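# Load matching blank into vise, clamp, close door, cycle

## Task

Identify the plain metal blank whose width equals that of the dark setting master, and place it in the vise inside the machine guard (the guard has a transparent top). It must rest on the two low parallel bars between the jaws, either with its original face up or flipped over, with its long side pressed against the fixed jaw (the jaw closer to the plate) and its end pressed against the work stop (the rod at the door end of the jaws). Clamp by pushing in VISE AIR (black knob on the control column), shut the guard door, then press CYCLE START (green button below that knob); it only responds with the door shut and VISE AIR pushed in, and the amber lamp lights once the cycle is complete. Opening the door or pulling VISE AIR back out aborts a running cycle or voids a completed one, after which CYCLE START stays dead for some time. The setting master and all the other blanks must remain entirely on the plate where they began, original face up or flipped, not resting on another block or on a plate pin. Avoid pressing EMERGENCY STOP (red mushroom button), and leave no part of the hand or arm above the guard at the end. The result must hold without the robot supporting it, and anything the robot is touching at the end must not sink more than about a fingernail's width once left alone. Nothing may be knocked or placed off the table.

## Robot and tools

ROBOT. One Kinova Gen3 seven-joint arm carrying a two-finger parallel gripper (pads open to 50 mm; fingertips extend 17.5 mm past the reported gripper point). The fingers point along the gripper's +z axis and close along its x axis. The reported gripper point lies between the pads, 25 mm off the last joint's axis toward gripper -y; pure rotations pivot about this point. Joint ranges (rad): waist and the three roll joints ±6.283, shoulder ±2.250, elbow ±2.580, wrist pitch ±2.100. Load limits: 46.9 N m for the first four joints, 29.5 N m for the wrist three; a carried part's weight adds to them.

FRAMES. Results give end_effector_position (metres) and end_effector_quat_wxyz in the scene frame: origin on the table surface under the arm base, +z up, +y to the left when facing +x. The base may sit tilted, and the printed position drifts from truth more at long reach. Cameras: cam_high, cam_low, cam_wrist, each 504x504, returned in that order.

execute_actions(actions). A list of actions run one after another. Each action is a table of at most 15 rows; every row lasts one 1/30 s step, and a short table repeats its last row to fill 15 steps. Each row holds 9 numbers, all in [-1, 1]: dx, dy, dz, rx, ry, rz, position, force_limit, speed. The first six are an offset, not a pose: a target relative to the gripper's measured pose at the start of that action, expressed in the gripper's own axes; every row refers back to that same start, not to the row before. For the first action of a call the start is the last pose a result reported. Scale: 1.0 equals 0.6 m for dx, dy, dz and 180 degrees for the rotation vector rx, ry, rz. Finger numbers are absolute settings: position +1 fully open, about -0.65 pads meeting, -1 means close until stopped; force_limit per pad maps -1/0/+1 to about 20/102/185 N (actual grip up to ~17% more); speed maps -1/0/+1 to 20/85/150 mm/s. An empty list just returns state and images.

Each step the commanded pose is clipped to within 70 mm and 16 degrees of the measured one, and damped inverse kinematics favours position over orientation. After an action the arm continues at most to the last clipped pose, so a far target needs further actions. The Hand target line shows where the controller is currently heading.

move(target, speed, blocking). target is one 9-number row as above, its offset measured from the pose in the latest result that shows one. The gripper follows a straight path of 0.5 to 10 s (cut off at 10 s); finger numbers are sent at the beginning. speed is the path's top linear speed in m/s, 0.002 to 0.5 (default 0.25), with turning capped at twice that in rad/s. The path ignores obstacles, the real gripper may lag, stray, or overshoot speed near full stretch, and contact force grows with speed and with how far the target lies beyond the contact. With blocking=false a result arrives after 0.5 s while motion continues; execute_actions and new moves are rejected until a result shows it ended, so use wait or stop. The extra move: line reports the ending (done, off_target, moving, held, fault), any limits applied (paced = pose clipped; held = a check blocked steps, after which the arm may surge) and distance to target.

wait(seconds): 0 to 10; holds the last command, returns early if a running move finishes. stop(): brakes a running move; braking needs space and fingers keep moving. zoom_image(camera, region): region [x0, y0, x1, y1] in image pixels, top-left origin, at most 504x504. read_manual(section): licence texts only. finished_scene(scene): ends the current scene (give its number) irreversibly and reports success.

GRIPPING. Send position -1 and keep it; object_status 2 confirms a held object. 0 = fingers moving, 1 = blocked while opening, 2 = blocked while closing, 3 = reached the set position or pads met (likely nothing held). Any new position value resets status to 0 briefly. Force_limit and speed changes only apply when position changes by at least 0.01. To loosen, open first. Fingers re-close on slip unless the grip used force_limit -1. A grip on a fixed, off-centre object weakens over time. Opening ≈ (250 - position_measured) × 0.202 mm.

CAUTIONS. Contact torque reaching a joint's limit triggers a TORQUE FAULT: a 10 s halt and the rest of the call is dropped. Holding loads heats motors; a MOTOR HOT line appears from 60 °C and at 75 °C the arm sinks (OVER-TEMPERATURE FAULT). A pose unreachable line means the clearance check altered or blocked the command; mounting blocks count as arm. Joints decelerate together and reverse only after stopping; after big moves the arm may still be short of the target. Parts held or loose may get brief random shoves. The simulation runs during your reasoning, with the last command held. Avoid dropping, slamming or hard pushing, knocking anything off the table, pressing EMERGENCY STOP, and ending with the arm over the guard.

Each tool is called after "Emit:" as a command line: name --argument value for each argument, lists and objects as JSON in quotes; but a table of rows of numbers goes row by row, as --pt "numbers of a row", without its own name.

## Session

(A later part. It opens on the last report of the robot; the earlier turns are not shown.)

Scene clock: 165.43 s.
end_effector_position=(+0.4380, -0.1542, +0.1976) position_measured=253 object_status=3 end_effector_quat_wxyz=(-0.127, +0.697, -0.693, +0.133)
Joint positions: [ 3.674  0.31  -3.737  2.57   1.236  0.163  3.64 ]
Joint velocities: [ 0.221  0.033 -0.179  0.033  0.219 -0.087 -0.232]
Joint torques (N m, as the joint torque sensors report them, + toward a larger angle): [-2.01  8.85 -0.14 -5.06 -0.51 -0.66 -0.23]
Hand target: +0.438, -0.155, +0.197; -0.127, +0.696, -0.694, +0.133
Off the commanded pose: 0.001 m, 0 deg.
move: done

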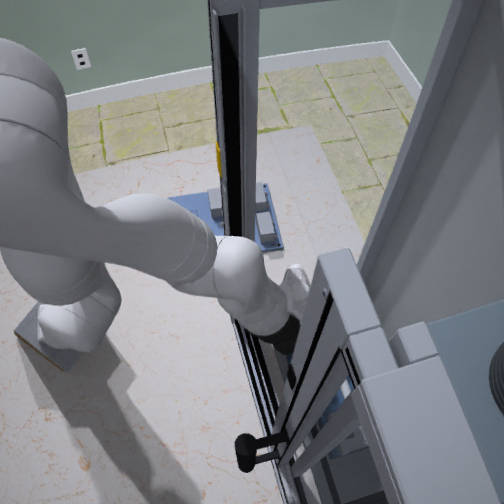

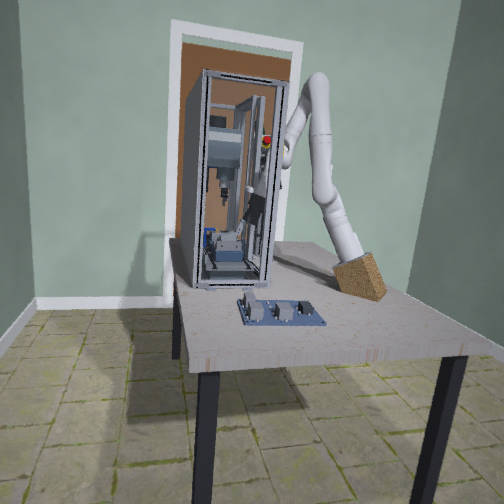

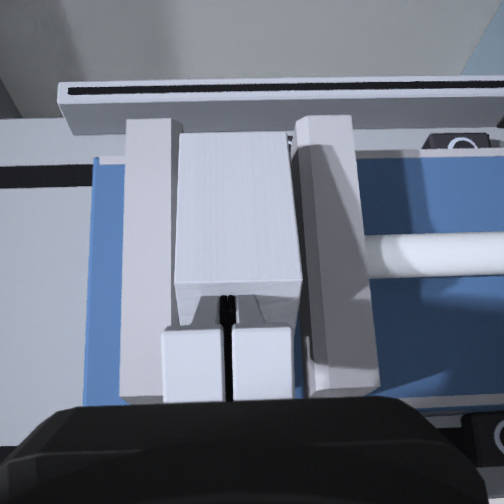

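Emit:
move --target '[0,-0.023,0.01,0,0,0,-1,0,1]' --speed 0.03

Emit:
move --target '[0,0.065,-0.05,0,0,0,1,0,1]' --speed 0.05

Emit:
zoom_image --camera "cam_low" --region '[190,190,280,280]'

Scene clock: 166.73 s.
end_effector_position=(+0.4531, -0.1544, +0.1971) position_measured=253 object_status=3 end_effector_quat_wxyz=(-0.127, +0.697, -0.693, +0.133)
Joint positions: [ 3.676  0.276 -3.763  2.532  1.228  0.194  3.639]
Joint velocities: [-0.003 -0.004  0.002 -0.001 -0.006  0.001  0.006]
Joint torques (N m, as the joint torque sensors report them, + toward a larger angle): [-2.13  9.65 -0.9  -5.35  0.01 -0.91 -0.24]
Hand target: +0.453, -0.154, +0.197; -0.127, +0.697, -0.693, +0.133
Off the commanded pose: 0.000 m, 0 deg.
move: done

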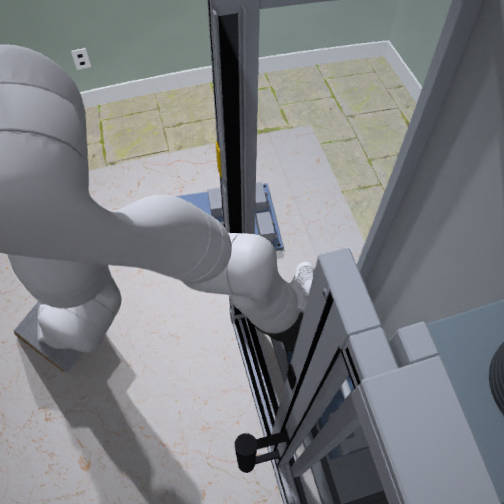

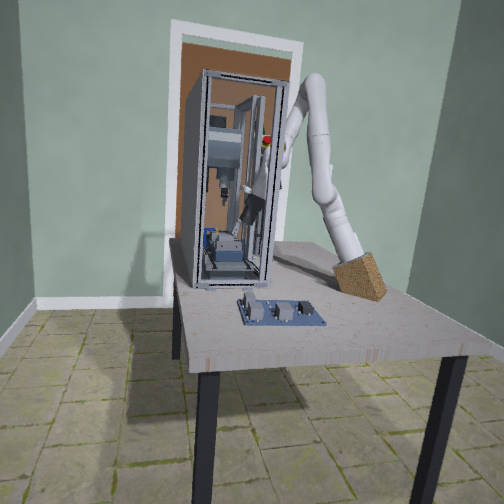

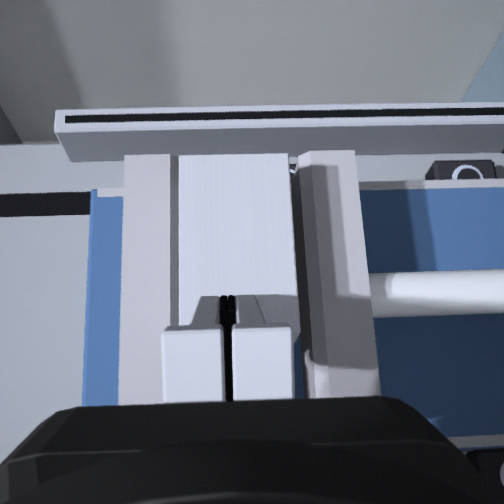

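Scene clock: 168.10 s.
end_effector_position=(+0.4062, -0.1552, +0.2110) position_measured=3 object_status=3 end_effector_quat_wxyz=(-0.117, +0.699, -0.695, +0.118)
Joint positions: [ 3.31   0.373 -3.457  2.58   0.928  0.318  3.937]
Joint velocities: [-0.131 -0.005  0.099 -0.     0.063  0.023 -0.051]
Joint torques (N m, as the joint torque sensors report them, + toward a larger angle): [-1.56  7.84 -0.89 -5.83  0.29 -0.98  0.01]
Hand target: +0.406, -0.154, +0.211; -0.118, +0.700, -0.694, +0.118
Off the commanded pose: 0.001 m, 2 deg.
joint sent to its limit — the command would take joint 4 (elbow) past its upper limit, so that joint was sent only as far as its limit.
move: done

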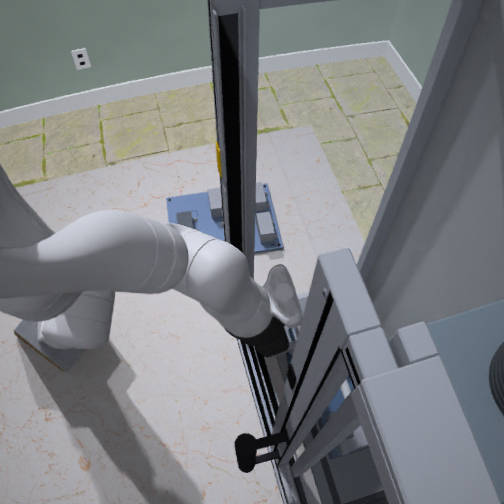

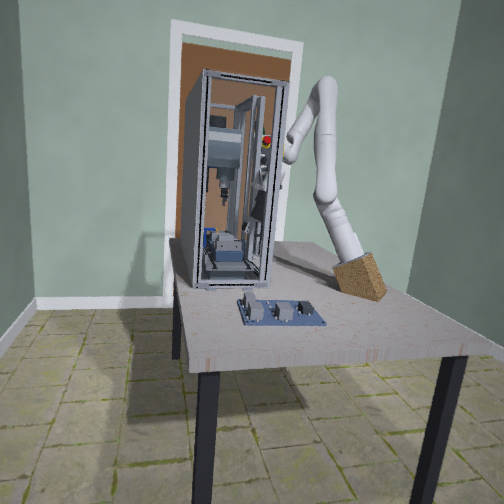

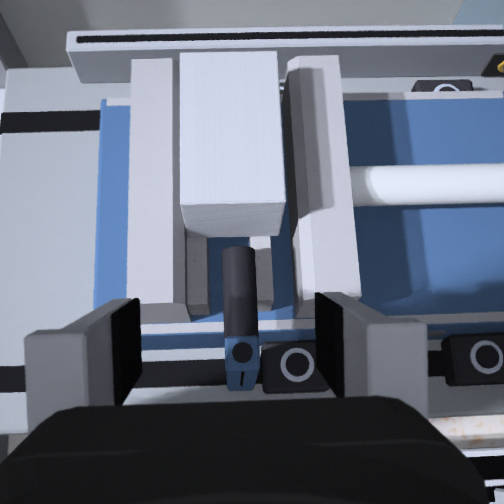

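Region (190, 190, 280, 280) of cam_low's 504x504 image, scaled by 5.600, with more detail than that image has.

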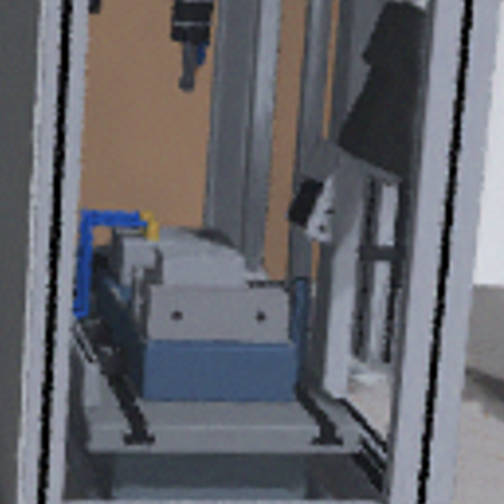

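Emit:
move --target '[0,-0.125,0.025,0.02,0,0,1,0,1]' --speed 0.05

Emit:
move --target '[0,-0.025,0.065,0,0,0,1,0,1]' --speed 0.04

Scene clock: 170.63 s.
end_effector_position=(+0.4821, -0.1549, +0.2218) position_measured=3 object_status=3 end_effector_quat_wxyz=(-0.140, +0.695, -0.691, +0.140)
Joint positions: [ 3.391  0.262 -3.56   2.436  1.033  0.316  3.832]
Joint velocities: [ 0.003 -0.004 -0.     0.001  0.003  0.002 -0.004]
Joint torques (N m, as the joint torque sensors report them, + toward a larger angle): [-2.59 10.18 -1.75 -6.58  0.17 -1.07 -0.19]
Hand target: +0.482, -0.155, +0.222; -0.139, +0.695, -0.691, +0.140
Off the commanded pose: 0.000 m, 0 deg.
move: done

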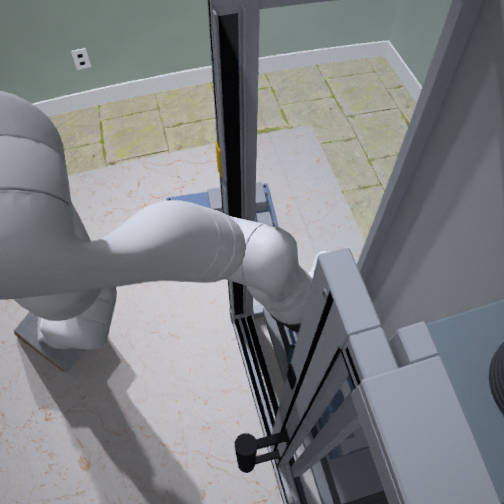

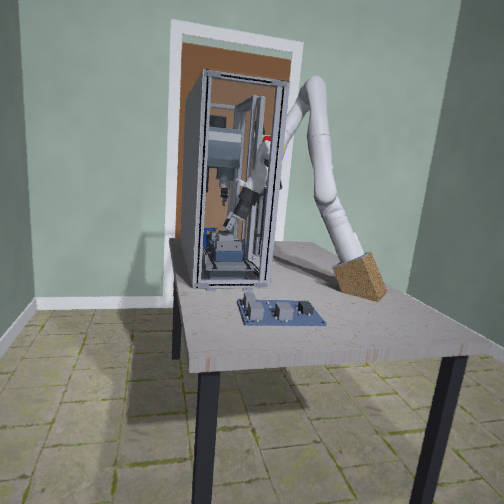

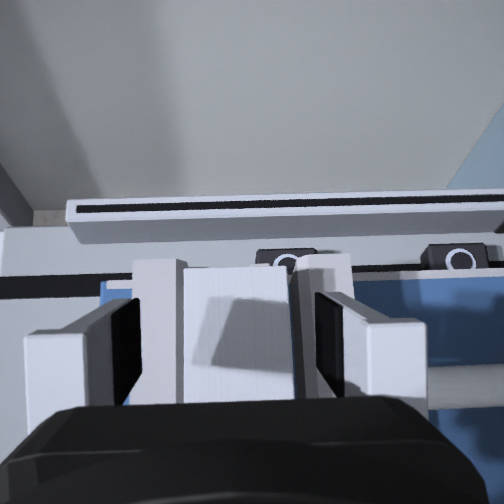

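Scene clock: 171.93 s.
end_effector_position=(+0.5116, -0.1548, +0.1924) position_measured=3 object_status=3 end_effector_quat_wxyz=(-0.140, +0.695, -0.691, +0.140)
Joint positions: [ 3.534  0.124 -3.697  2.403  1.398  0.305  3.48 ]
Joint velocities: [ 0.005 -0.01  -0.005  0.007  0.049  0.004 -0.052]
Joint torques (N m, as the joint torque sensors report them, + toward a larger angle): [-3.02 12.62 -2.43 -5.17  0.06 -0.49 -0.32]
Hand target: +0.511, -0.155, +0.192; -0.140, +0.695, -0.691, +0.140
Off the commanded pose: 0.001 m, 0 deg.
move: done

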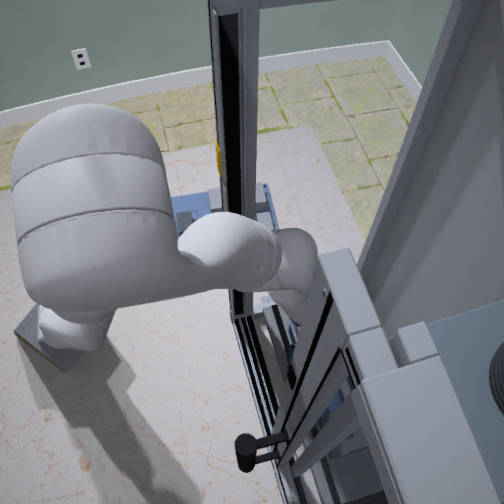

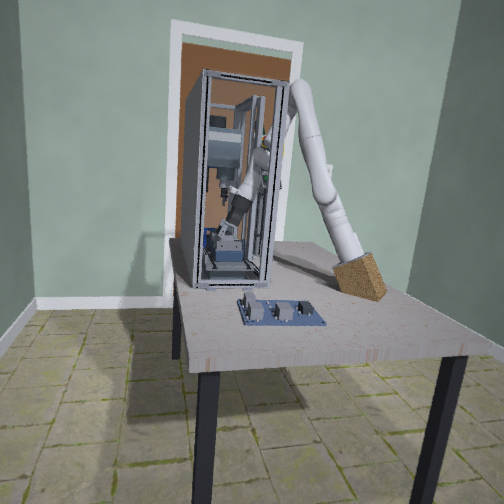

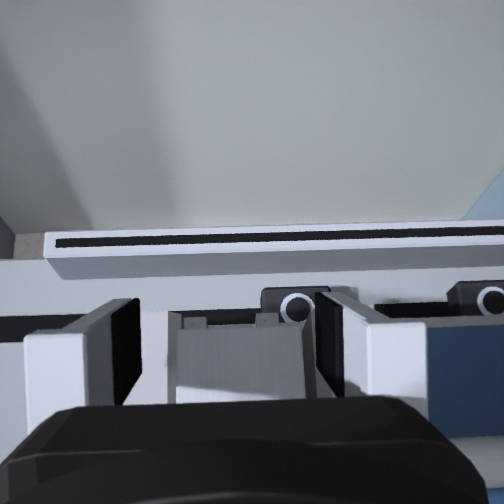

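Emit:
move --target '[0,0.03,0.004,0,0,0,1,0,1]' --speed 0.03

Emit:
execute_actions --actions '[[[0,0,0,0,0,0,-1,-0.3,1]],[[0,0,0,0,0,0,-1,-0.3,1]]]'

Emit:
move --target '[-0.008,0.026,-0.007,0,0,0,-1,-0.3,1]' --speed 0.015

Scene clock: 173.37 s.
end_effector_position=(+0.4961, -0.1548, +0.1833) position_measured=3 object_status=3 end_effector_quat_wxyz=(-0.140, +0.695, -0.691, +0.140)
Joint positions: [ 3.551  0.121 -3.697  2.459  1.603  0.29   3.279]
Joint velocities: [-0.001 -0.002  0.001  0.007  0.047  0.001 -0.049]
Joint torques (N m, as the joint torque sensors report them, + toward a larger angle): [-2.54 11.22 -2.24 -5.06  0.   -0.54 -0.24]
Hand target: +0.496, -0.155, +0.183; -0.140, +0.695, -0.691, +0.140
Off the commanded pose: 0.000 m, 0 deg.
move: done

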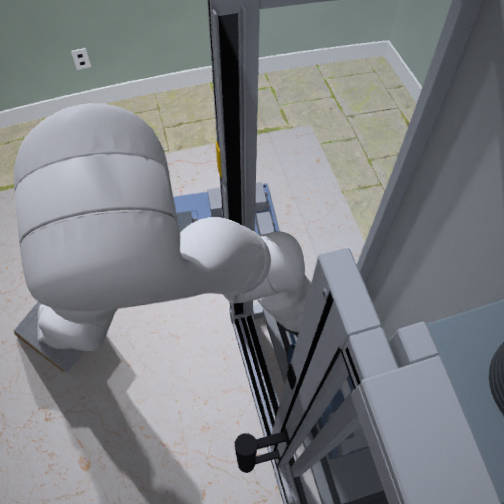

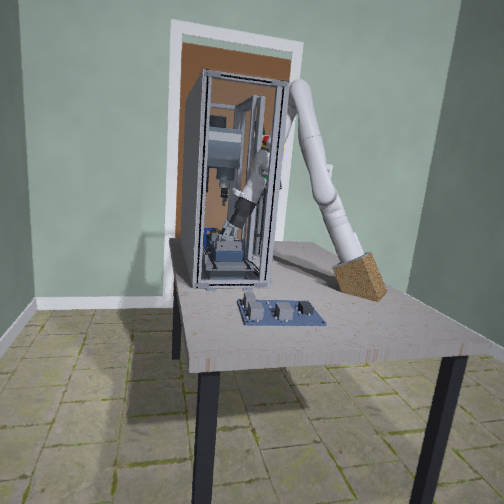

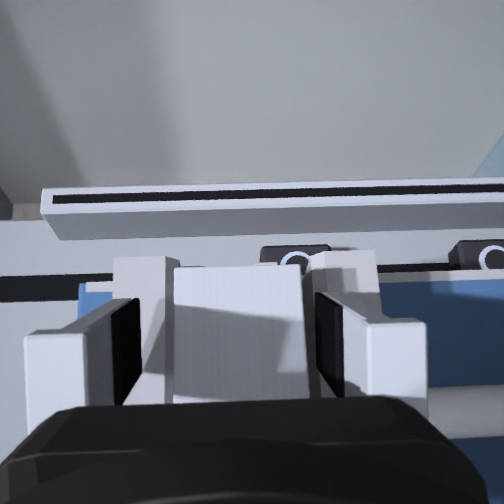

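Scene clock: 174.37 s.
end_effector_position=(+0.4962, -0.1572, +0.1834) position_measured=78 object_status=2 end_effector_quat_wxyz=(-0.139, +0.694, -0.692, +0.142)
Joint positions: [ 3.552  0.122 -3.695  2.459  1.603  0.292  3.279]
Joint velocities: [ 0. -0.  0. -0.  0. -0.  0.]
Joint torques (N m, as the joint torque sensors report them, + toward a larger angle): [-2.85 11.7  -2.08 -5.17  0.41 -0.53 -0.16]
Hand target: +0.496, -0.157, +0.183; -0.139, +0.694, -0.692, +0.142
Off the commanded pose: 0.000 m, 0 deg.

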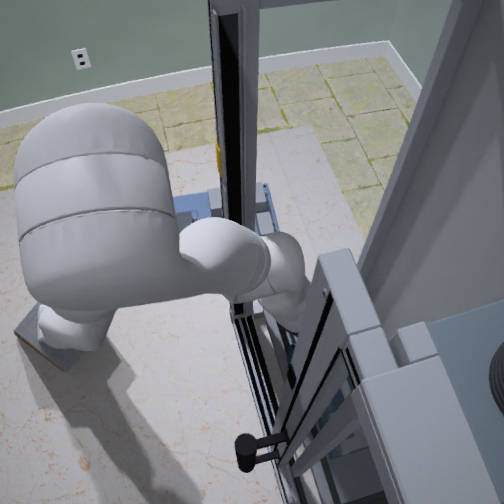

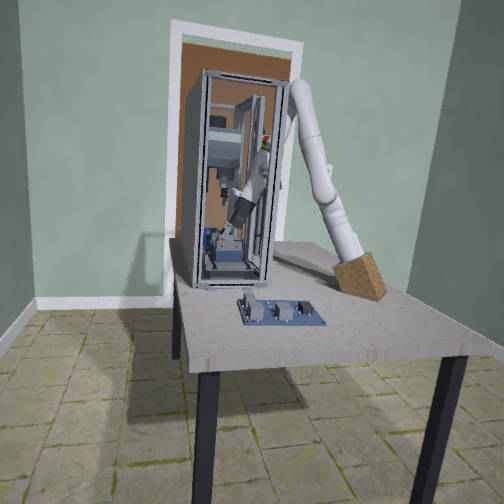

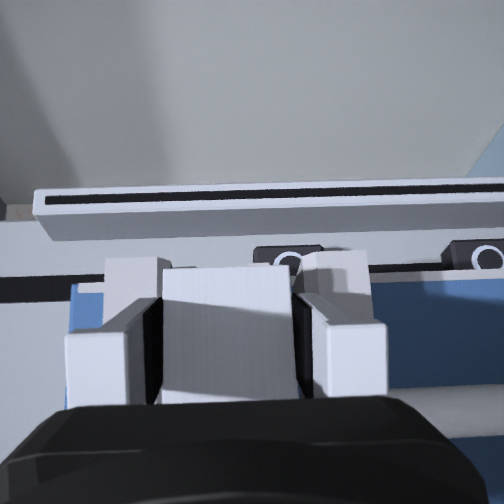

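Scene clock: 175.70 s.
end_effector_position=(+0.4864, -0.1567, +0.1844) position_measured=78 object_status=2 end_effector_quat_wxyz=(-0.139, +0.692, -0.693, +0.149)
Joint positions: [ 3.537  0.135 -3.689  2.499  1.722  0.305  3.145]
Joint velocities: [-0.003 -0.001  0.003  0.002  0.013  0.001 -0.014]
Joint torques (N m, as the joint torque sensors report them, + toward a larger angle): [-4.4  10.7  -3.07  2.86 -1.26 -2.23 -0.41]
Hand target: +0.480, -0.152, +0.181; -0.139, +0.694, -0.692, +0.142
Off the commanded pose: 0.008 m, 1 deg.
move: off_target

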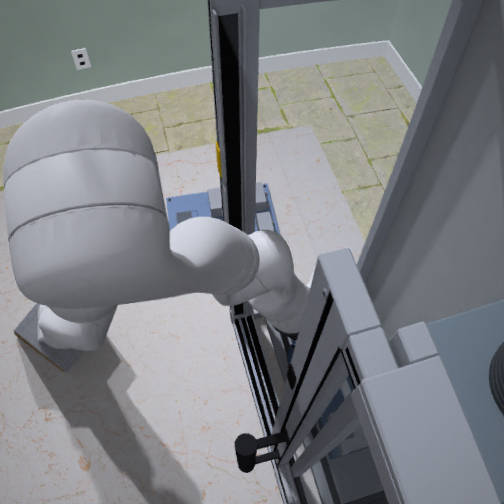

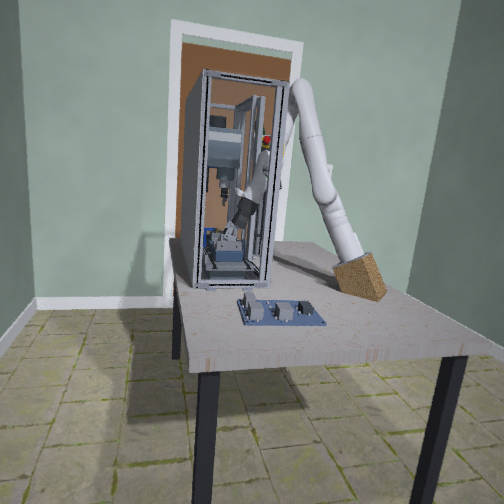

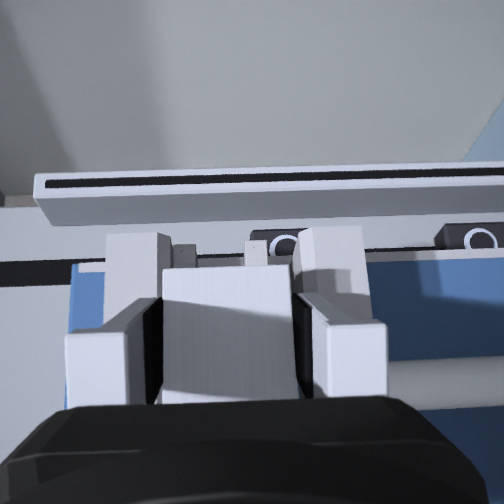

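Emit:
move --target '[-0.003,0.001,0.004,0,0,0,-1,-0.3,1]' --speed 0.01

Emit:
execute_actions --actions '[[[0,0,0,0,0,0,1,0,1]],[[0,0,0,0,0,0,1,0,1]]]'

Emit:
move --target '[0,0.06,-0.09,-0.015,0,0,1,0,1]' --speed 0.05

Emit:
zoom_image --camera "cam_low" --region '[190,190,280,280]'

Scene clock: 177.03 s.
end_effector_position=(+0.4874, -0.1569, +0.1835) position_measured=78 object_status=2 end_effector_quat_wxyz=(-0.139, +0.691, -0.693, +0.152)
Joint positions: [ 3.53   0.127 -3.692  2.502  1.753  0.322  3.108]
Joint velocities: [-0.002 -0.     0.001  0.001  0.005  0.001 -0.005]
Joint torques (N m, as the joint torque sensors report them, + toward a larger angle): [-3.12  7.84 -2.64 -4.51  0.48 -0.97 -0.19]
Hand target: +0.487, -0.155, +0.182; -0.139, +0.692, -0.693, +0.149
Off the commanded pose: 0.003 m, 0 deg.
move: done

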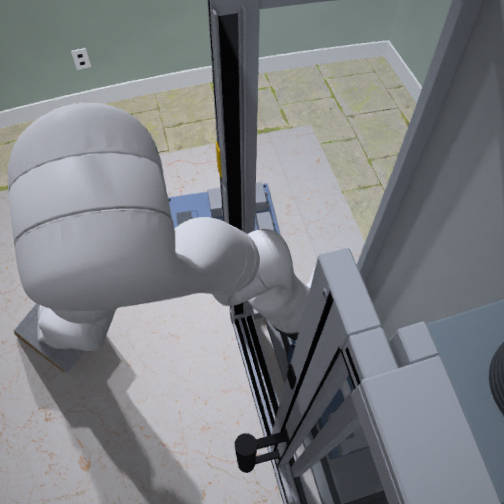

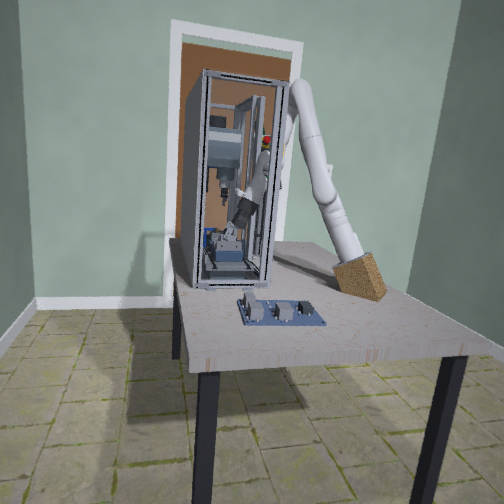

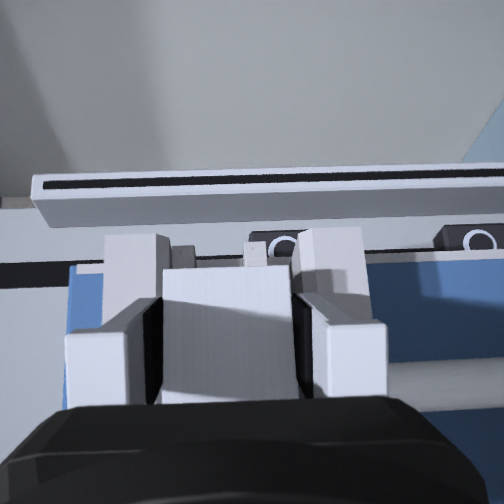

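Scene clock: 178.03 s.
end_effector_position=(+0.4874, -0.1569, +0.1835) position_measured=3 object_status=3 end_effector_quat_wxyz=(-0.139, +0.691, -0.693, +0.152)
Joint positions: [ 3.531  0.127 -3.692  2.502  1.753  0.322  3.108]
Joint velocities: [-0.    -0.    -0.     0.     0.     0.001 -0.   ]
Joint torques (N m, as the joint torque sensors report them, + toward a larger angle): [-2.65 11.64 -1.53 -4.88  0.12 -0.01 -0.19]
Hand target: +0.487, -0.157, +0.184; -0.139, +0.691, -0.693, +0.152
Off the commanded pose: 0.000 m, 0 deg.

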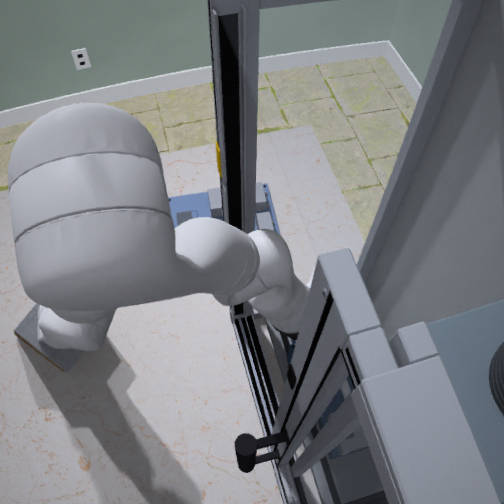

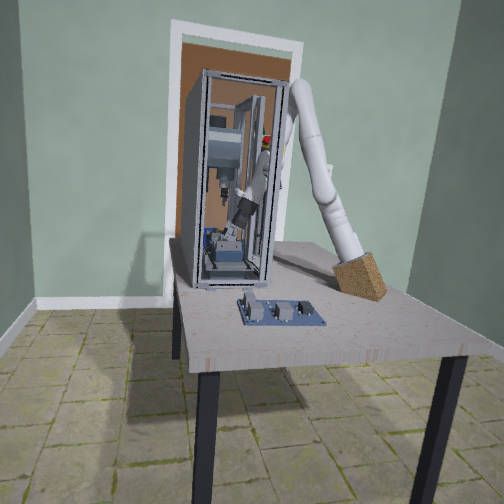

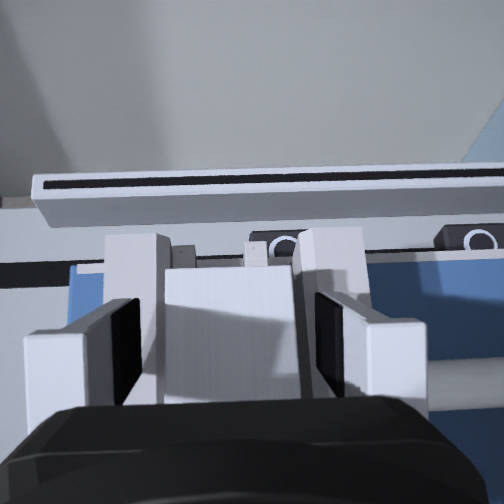

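Scene clock: 179.70 s.
end_effector_position=(+0.4318, -0.1568, +0.2177) position_measured=3 object_status=3 end_effector_quat_wxyz=(-0.121, +0.693, -0.697, +0.135)
Joint positions: [ 3.335  0.341 -3.521  2.54   1.032  0.338  3.799]
Joint velocities: [-0.023  0.004  0.011 -0.008 -0.035  0.002  0.041]
Joint torques (N m, as the joint torque sensors report them, + toward a larger angle): [-1.45  9.44 -2.02 -6.1   0.59 -0.85 -0.28]
Hand target: +0.432, -0.156, +0.218; -0.122, +0.694, -0.696, +0.135
Off the commanded pose: 0.001 m, 0 deg.
move: done

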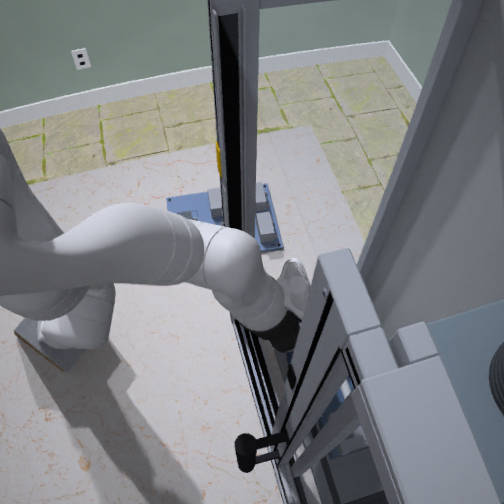

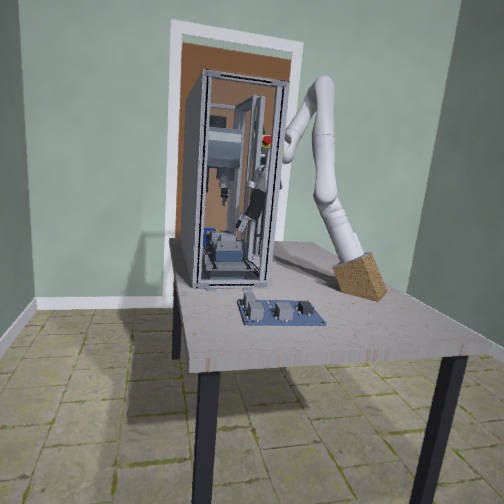

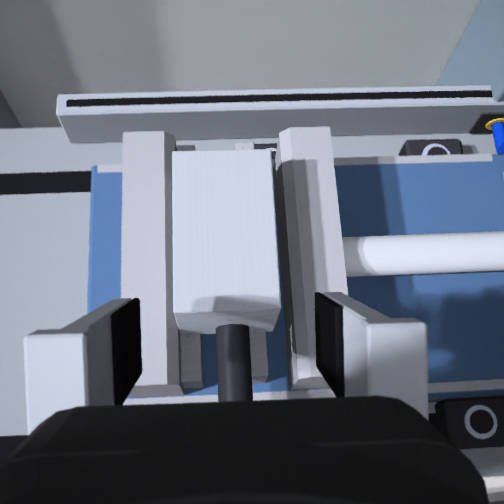

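Region (190, 190, 280, 280) of cam_low's 504x504 image, scaled by 5.600, with more detail than that image has.

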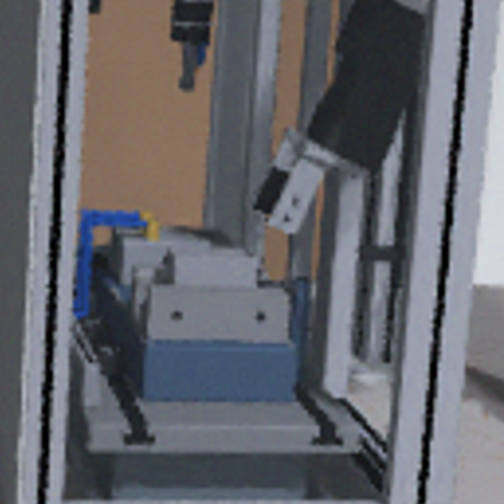

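Emit:
move --target '[0.05,0.125,-0.23,0,0,0,-1,0,1]' --speed 0.08

Scene clock: 182.50 s.
end_effector_position=(+0.3119, -0.1837, +0.3198) position_measured=253 object_status=3 end_effector_quat_wxyz=(-0.120, +0.694, -0.697, +0.135)
Joint positions: [ 2.884  0.927 -3.337  2.457  0.476  1.012  4.347]
Joint velocities: [-0.002  0.008 -0.    -0.001 -0.001 -0.     0.001]
Joint torques (N m, as the joint torque sensors report them, + toward a larger angle): [  1.95  -0.49  -2.27 -10.24   0.44  -1.3    0.  ]
Hand target: +0.312, -0.184, +0.320; -0.120, +0.693, -0.697, +0.136
Off the commanded pose: 0.001 m, 0 deg.
move: done

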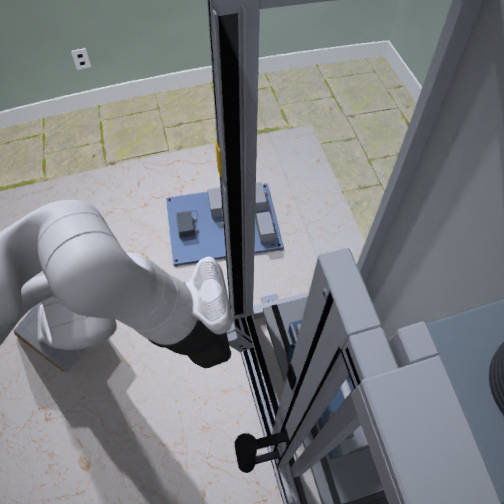

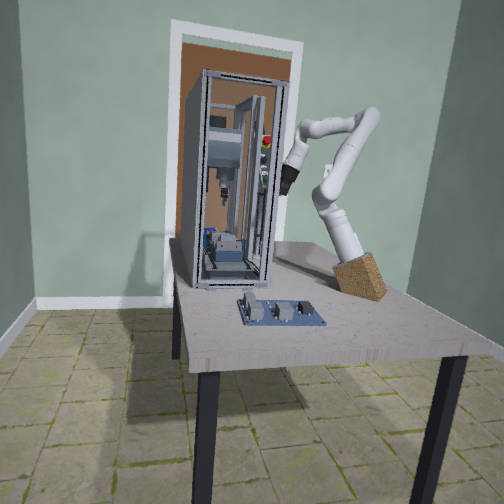

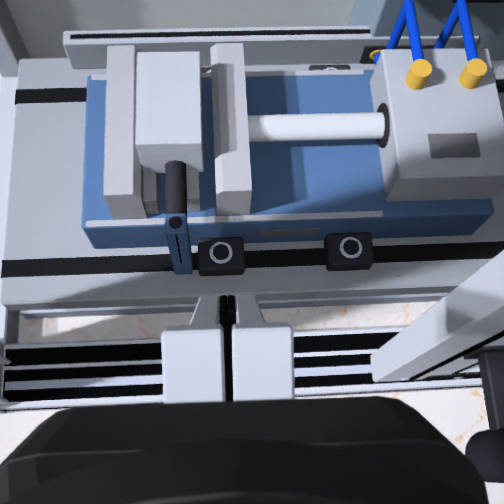

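Emit:
move --target '[0.1,0.2,-0.2,0.2,0,0,-1,0,1]' --speed 0.15

Scene clock: 185.60 s.
end_effector_position=(+0.1568, -0.2404, +0.3898) position_measured=253 object_status=3 end_effector_quat_wxyz=(-0.326, +0.622, -0.622, +0.345)
Joint positions: [ 2.595  2.014 -3.395  2.289  0.419  1.6    4.799]
Joint velocities: [-0.004  0.013  0.002 -0.001 -0.    -0.     0.002]
Joint torques (N m, as the joint torque sensors report them, + toward a larger angle): [  6.31 -10.94  -3.04  -7.17  -0.36  -2.98   0.33]
Hand target: +0.157, -0.240, +0.390; -0.327, +0.622, -0.622, +0.345
Off the commanded pose: 0.001 m, 0 deg.
move: done

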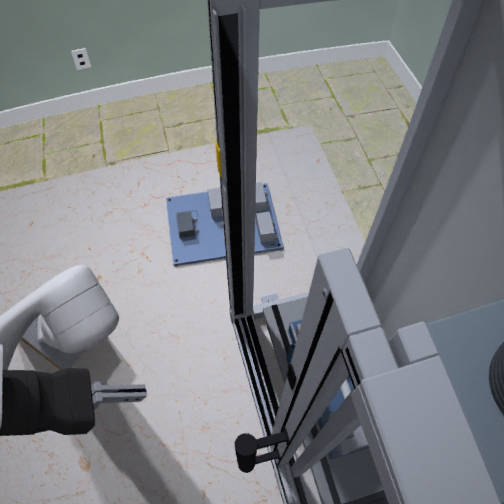

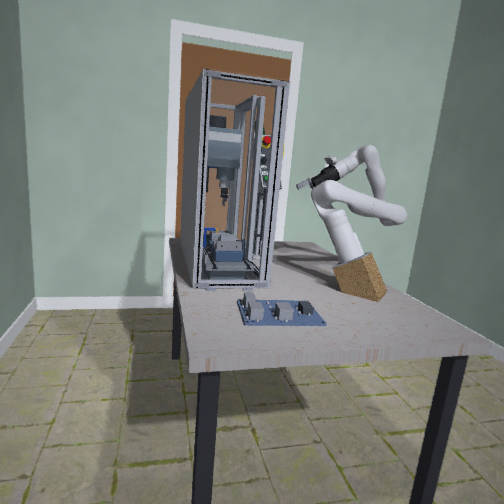

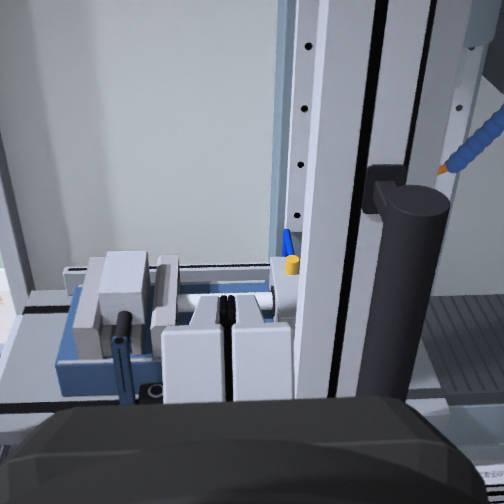

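Emit:
move --target '[0.4,0,-0.05,0.15,0,0,-1,0,1]' --speed 0.15

Scene clock: 187.97 s.
end_effector_position=(+0.1285, -0.4791, +0.4112) position_measured=253 object_status=3 end_effector_quat_wxyz=(-0.463, +0.529, -0.525, +0.481)
Joint positions: [ 2.113  2.115 -3.292  1.748  0.815  1.652  5.309]
Joint velocities: [-0.005 -0.003  0.004 -0.002 -0.001 -0.003  0.002]
Joint torques (N m, as the joint torque sensors report them, + toward a larger angle): [  9.97 -15.45  -5.28   1.48  -1.93  -3.12  -0.71]
Hand target: +0.129, -0.479, +0.411; -0.463, +0.529, -0.524, +0.481
Off the commanded pose: 0.001 m, 0 deg.
move: done

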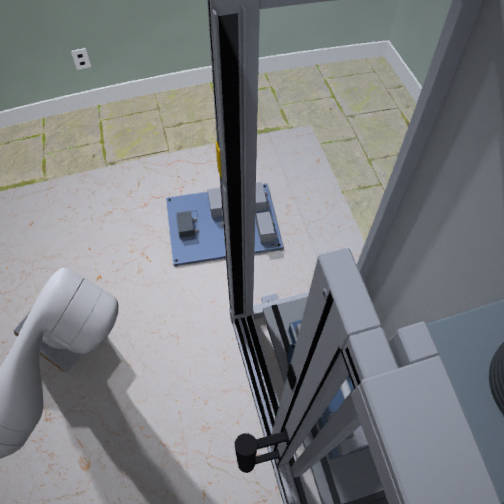

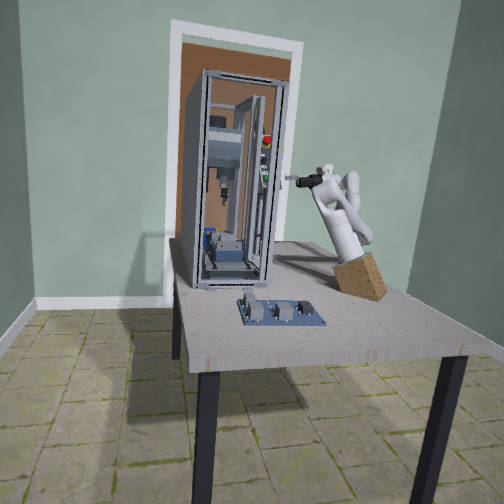

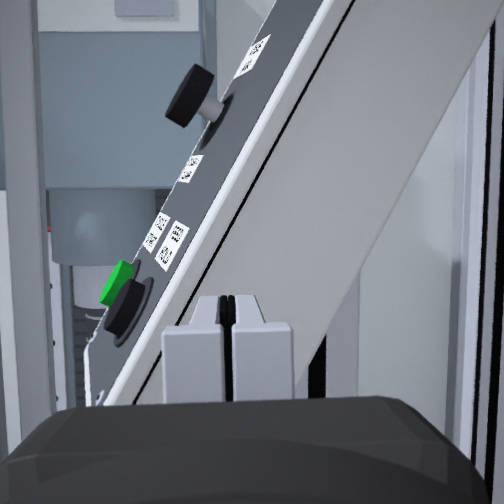

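Emit:
move --target '[-0.15,0,0,0,0,0,-1,0,1]' --speed 0.15

Scene clock: 190.53 s.
end_effector_position=(+0.1300, -0.3892, +0.4094) position_measured=253 object_status=3 end_effector_quat_wxyz=(-0.462, +0.529, -0.525, +0.481)
Joint positions: [ 2.194  2.241 -3.345  1.983  0.694  1.611  5.176]
Joint velocities: [ 0.002  0.006 -0.003  0.001  0.001  0.002 -0.001]
Joint torques (N m, as the joint torque sensors report them, + toward a larger angle): [  8.44 -13.14  -4.49  -0.56  -1.64  -3.2   -0.08]
Hand target: +0.130, -0.389, +0.409; -0.462, +0.529, -0.525, +0.481
Off the commanded pose: 0.000 m, 0 deg.
move: done

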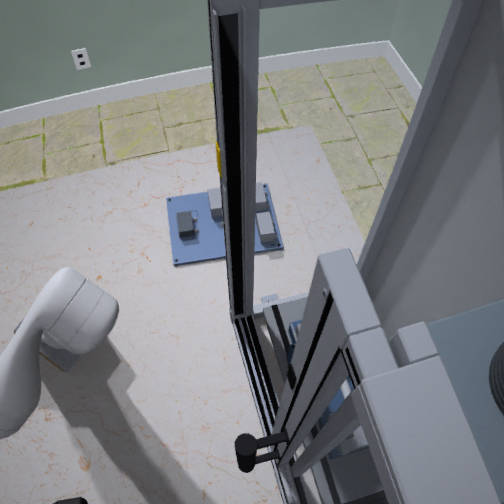

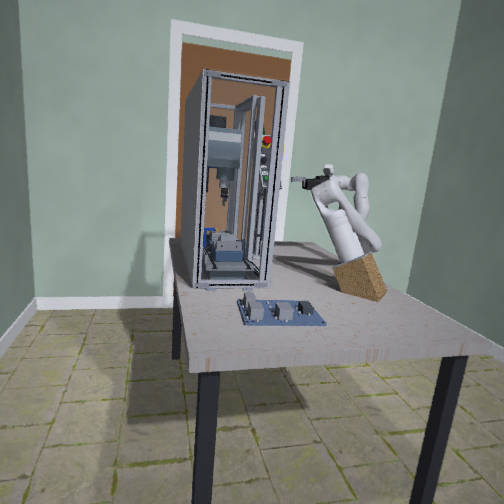

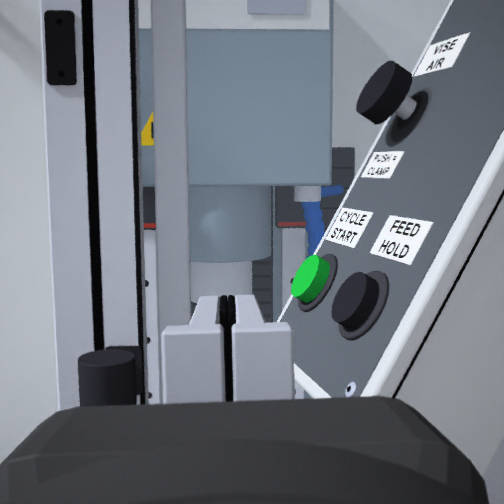

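Emit:
move --target '[0,-0.15,0,0,0.24,0.07,-1,0,1]' --speed 0.15

Scene clock: 195.20 s.
end_effector_position=(+0.1395, -0.3884, +0.4987) position_measured=253 object_status=3 end_effector_quat_wxyz=(+0.286, -0.255, +0.712, -0.588)
Joint positions: [ 2.703  2.054 -3.541  2.513  1.032  1.218  4.041]
Joint velocities: [ 0.011 -0.01  -0.005  0.002  0.001  0.005 -0.005]
Joint torques (N m, as the joint torque sensors report them, + toward a larger angle): [  5.65 -10.15  -3.36  -8.41   1.55  -2.87   0.16]
Hand target: +0.139, -0.388, +0.499; +0.285, -0.255, +0.712, -0.588
Off the commanded pose: 0.001 m, 0 deg.
move: done

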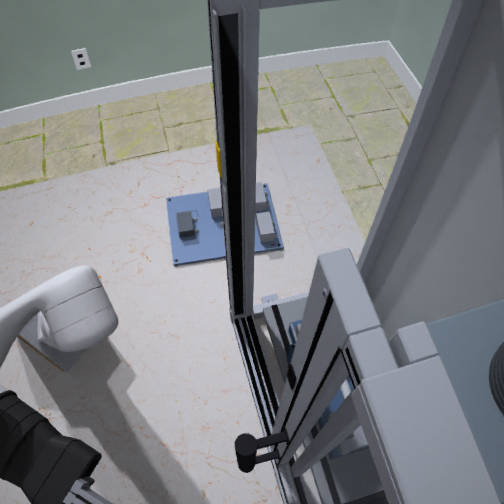

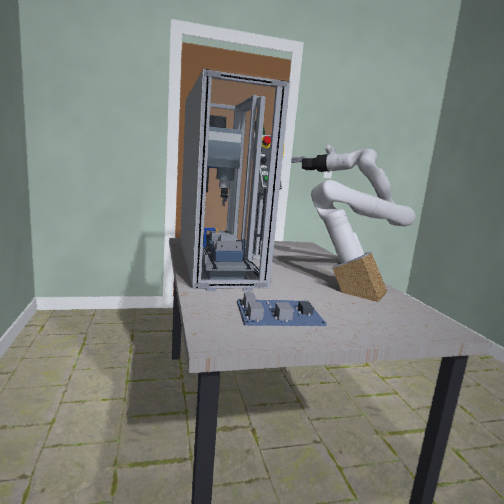

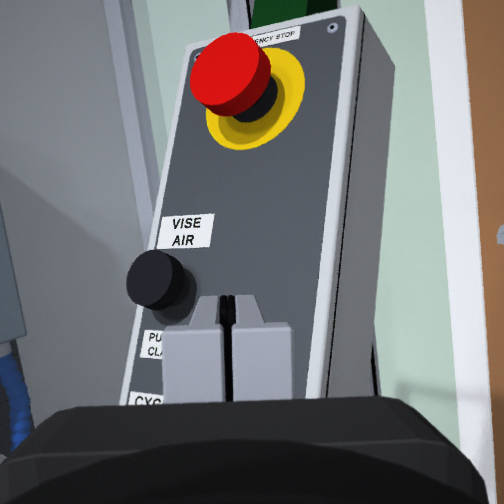

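Emit:
move --target '[-0.08,0,0.12,0,0,0,-1,0,1]' --speed 0.08

Scene clock: 197.53 s.
end_effector_position=(+0.2235, -0.4049, +0.4950) position_measured=253 object_status=3 end_effector_quat_wxyz=(+0.295, -0.285, +0.727, -0.551)
Joint positions: [ 2.798  1.768 -3.261  2.58   1.262  0.946  3.791]
Joint velocities: [ 0.183 -0.003  0.197 -0.     0.003 -0.228  0.067]
Joint torques (N m, as the joint torque sensors report them, + toward a larger angle): [ 5.31 -8.15 -4.33 -9.82  1.83 -2.32  0.18]
Hand target: +0.224, -0.405, +0.495; +0.295, -0.286, +0.727, -0.550
Off the commanded pose: 0.002 m, 6 deg.
joint sent to its limit — the command would take joint 4 (elbow) past its upper limit, so that joint was sent only as far as its limit.
move: off_target

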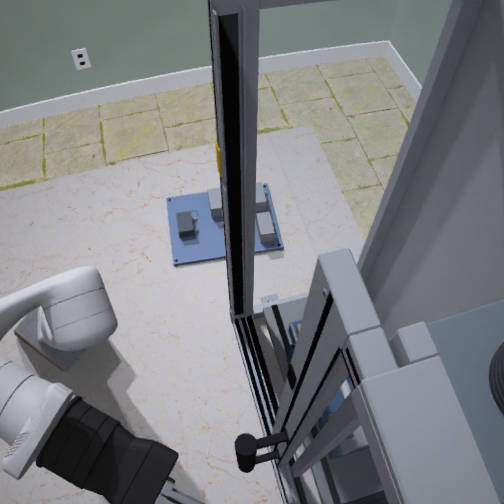

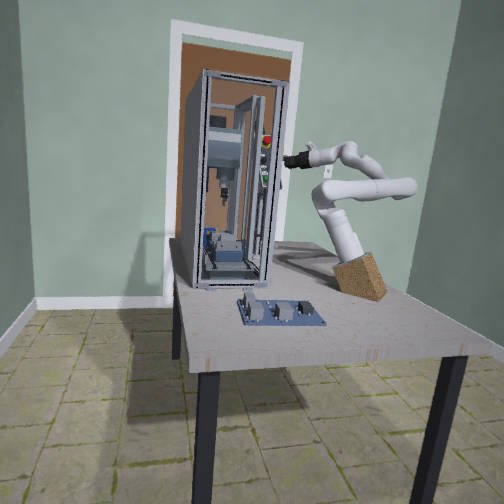

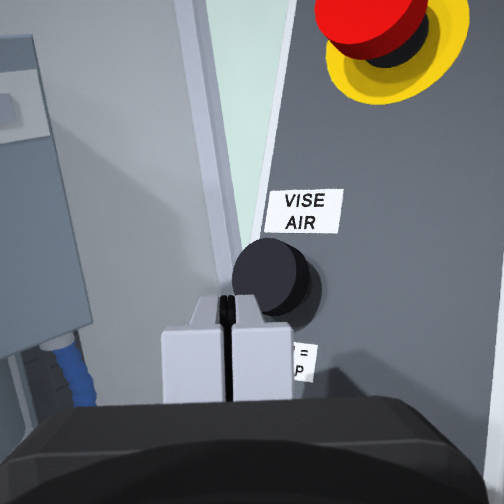

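Emit:
move --target '[-0.03,0,0,0,-0.11,-0.02,-1,0,1]' --speed 0.08

Scene clock: 200.87 s.
end_effector_position=(+0.2354, -0.3914, +0.4971) position_measured=253 object_status=3 end_effector_quat_wxyz=(+0.398, -0.399, +0.656, -0.503)
Joint positions: [ 2.497  1.915 -3.248  2.386  0.991  1.046  4.361]
Joint velocities: [-0.007  0.002  0.004 -0.002 -0.003 -0.002  0.005]
Joint torques (N m, as the joint torque sensors report them, + toward a larger angle): [  6.74 -10.6   -5.36  -6.97   0.63  -3.5   -0.04]
Hand target: +0.236, -0.391, +0.497; +0.399, -0.399, +0.655, -0.502
Off the commanded pose: 0.000 m, 0 deg.
move: done

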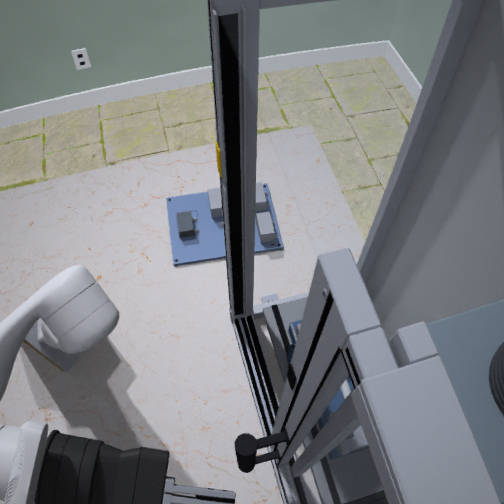

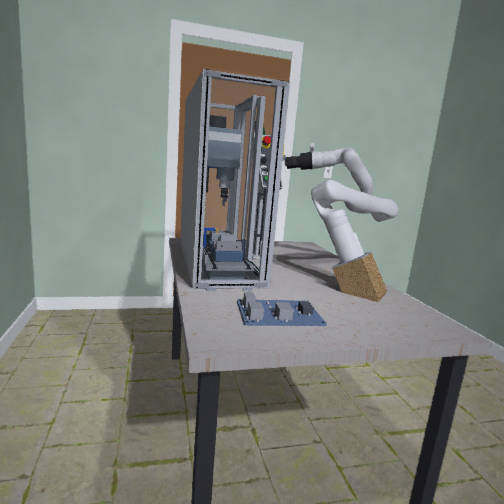

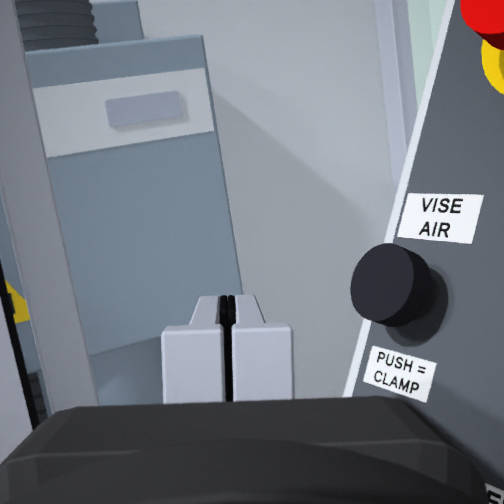

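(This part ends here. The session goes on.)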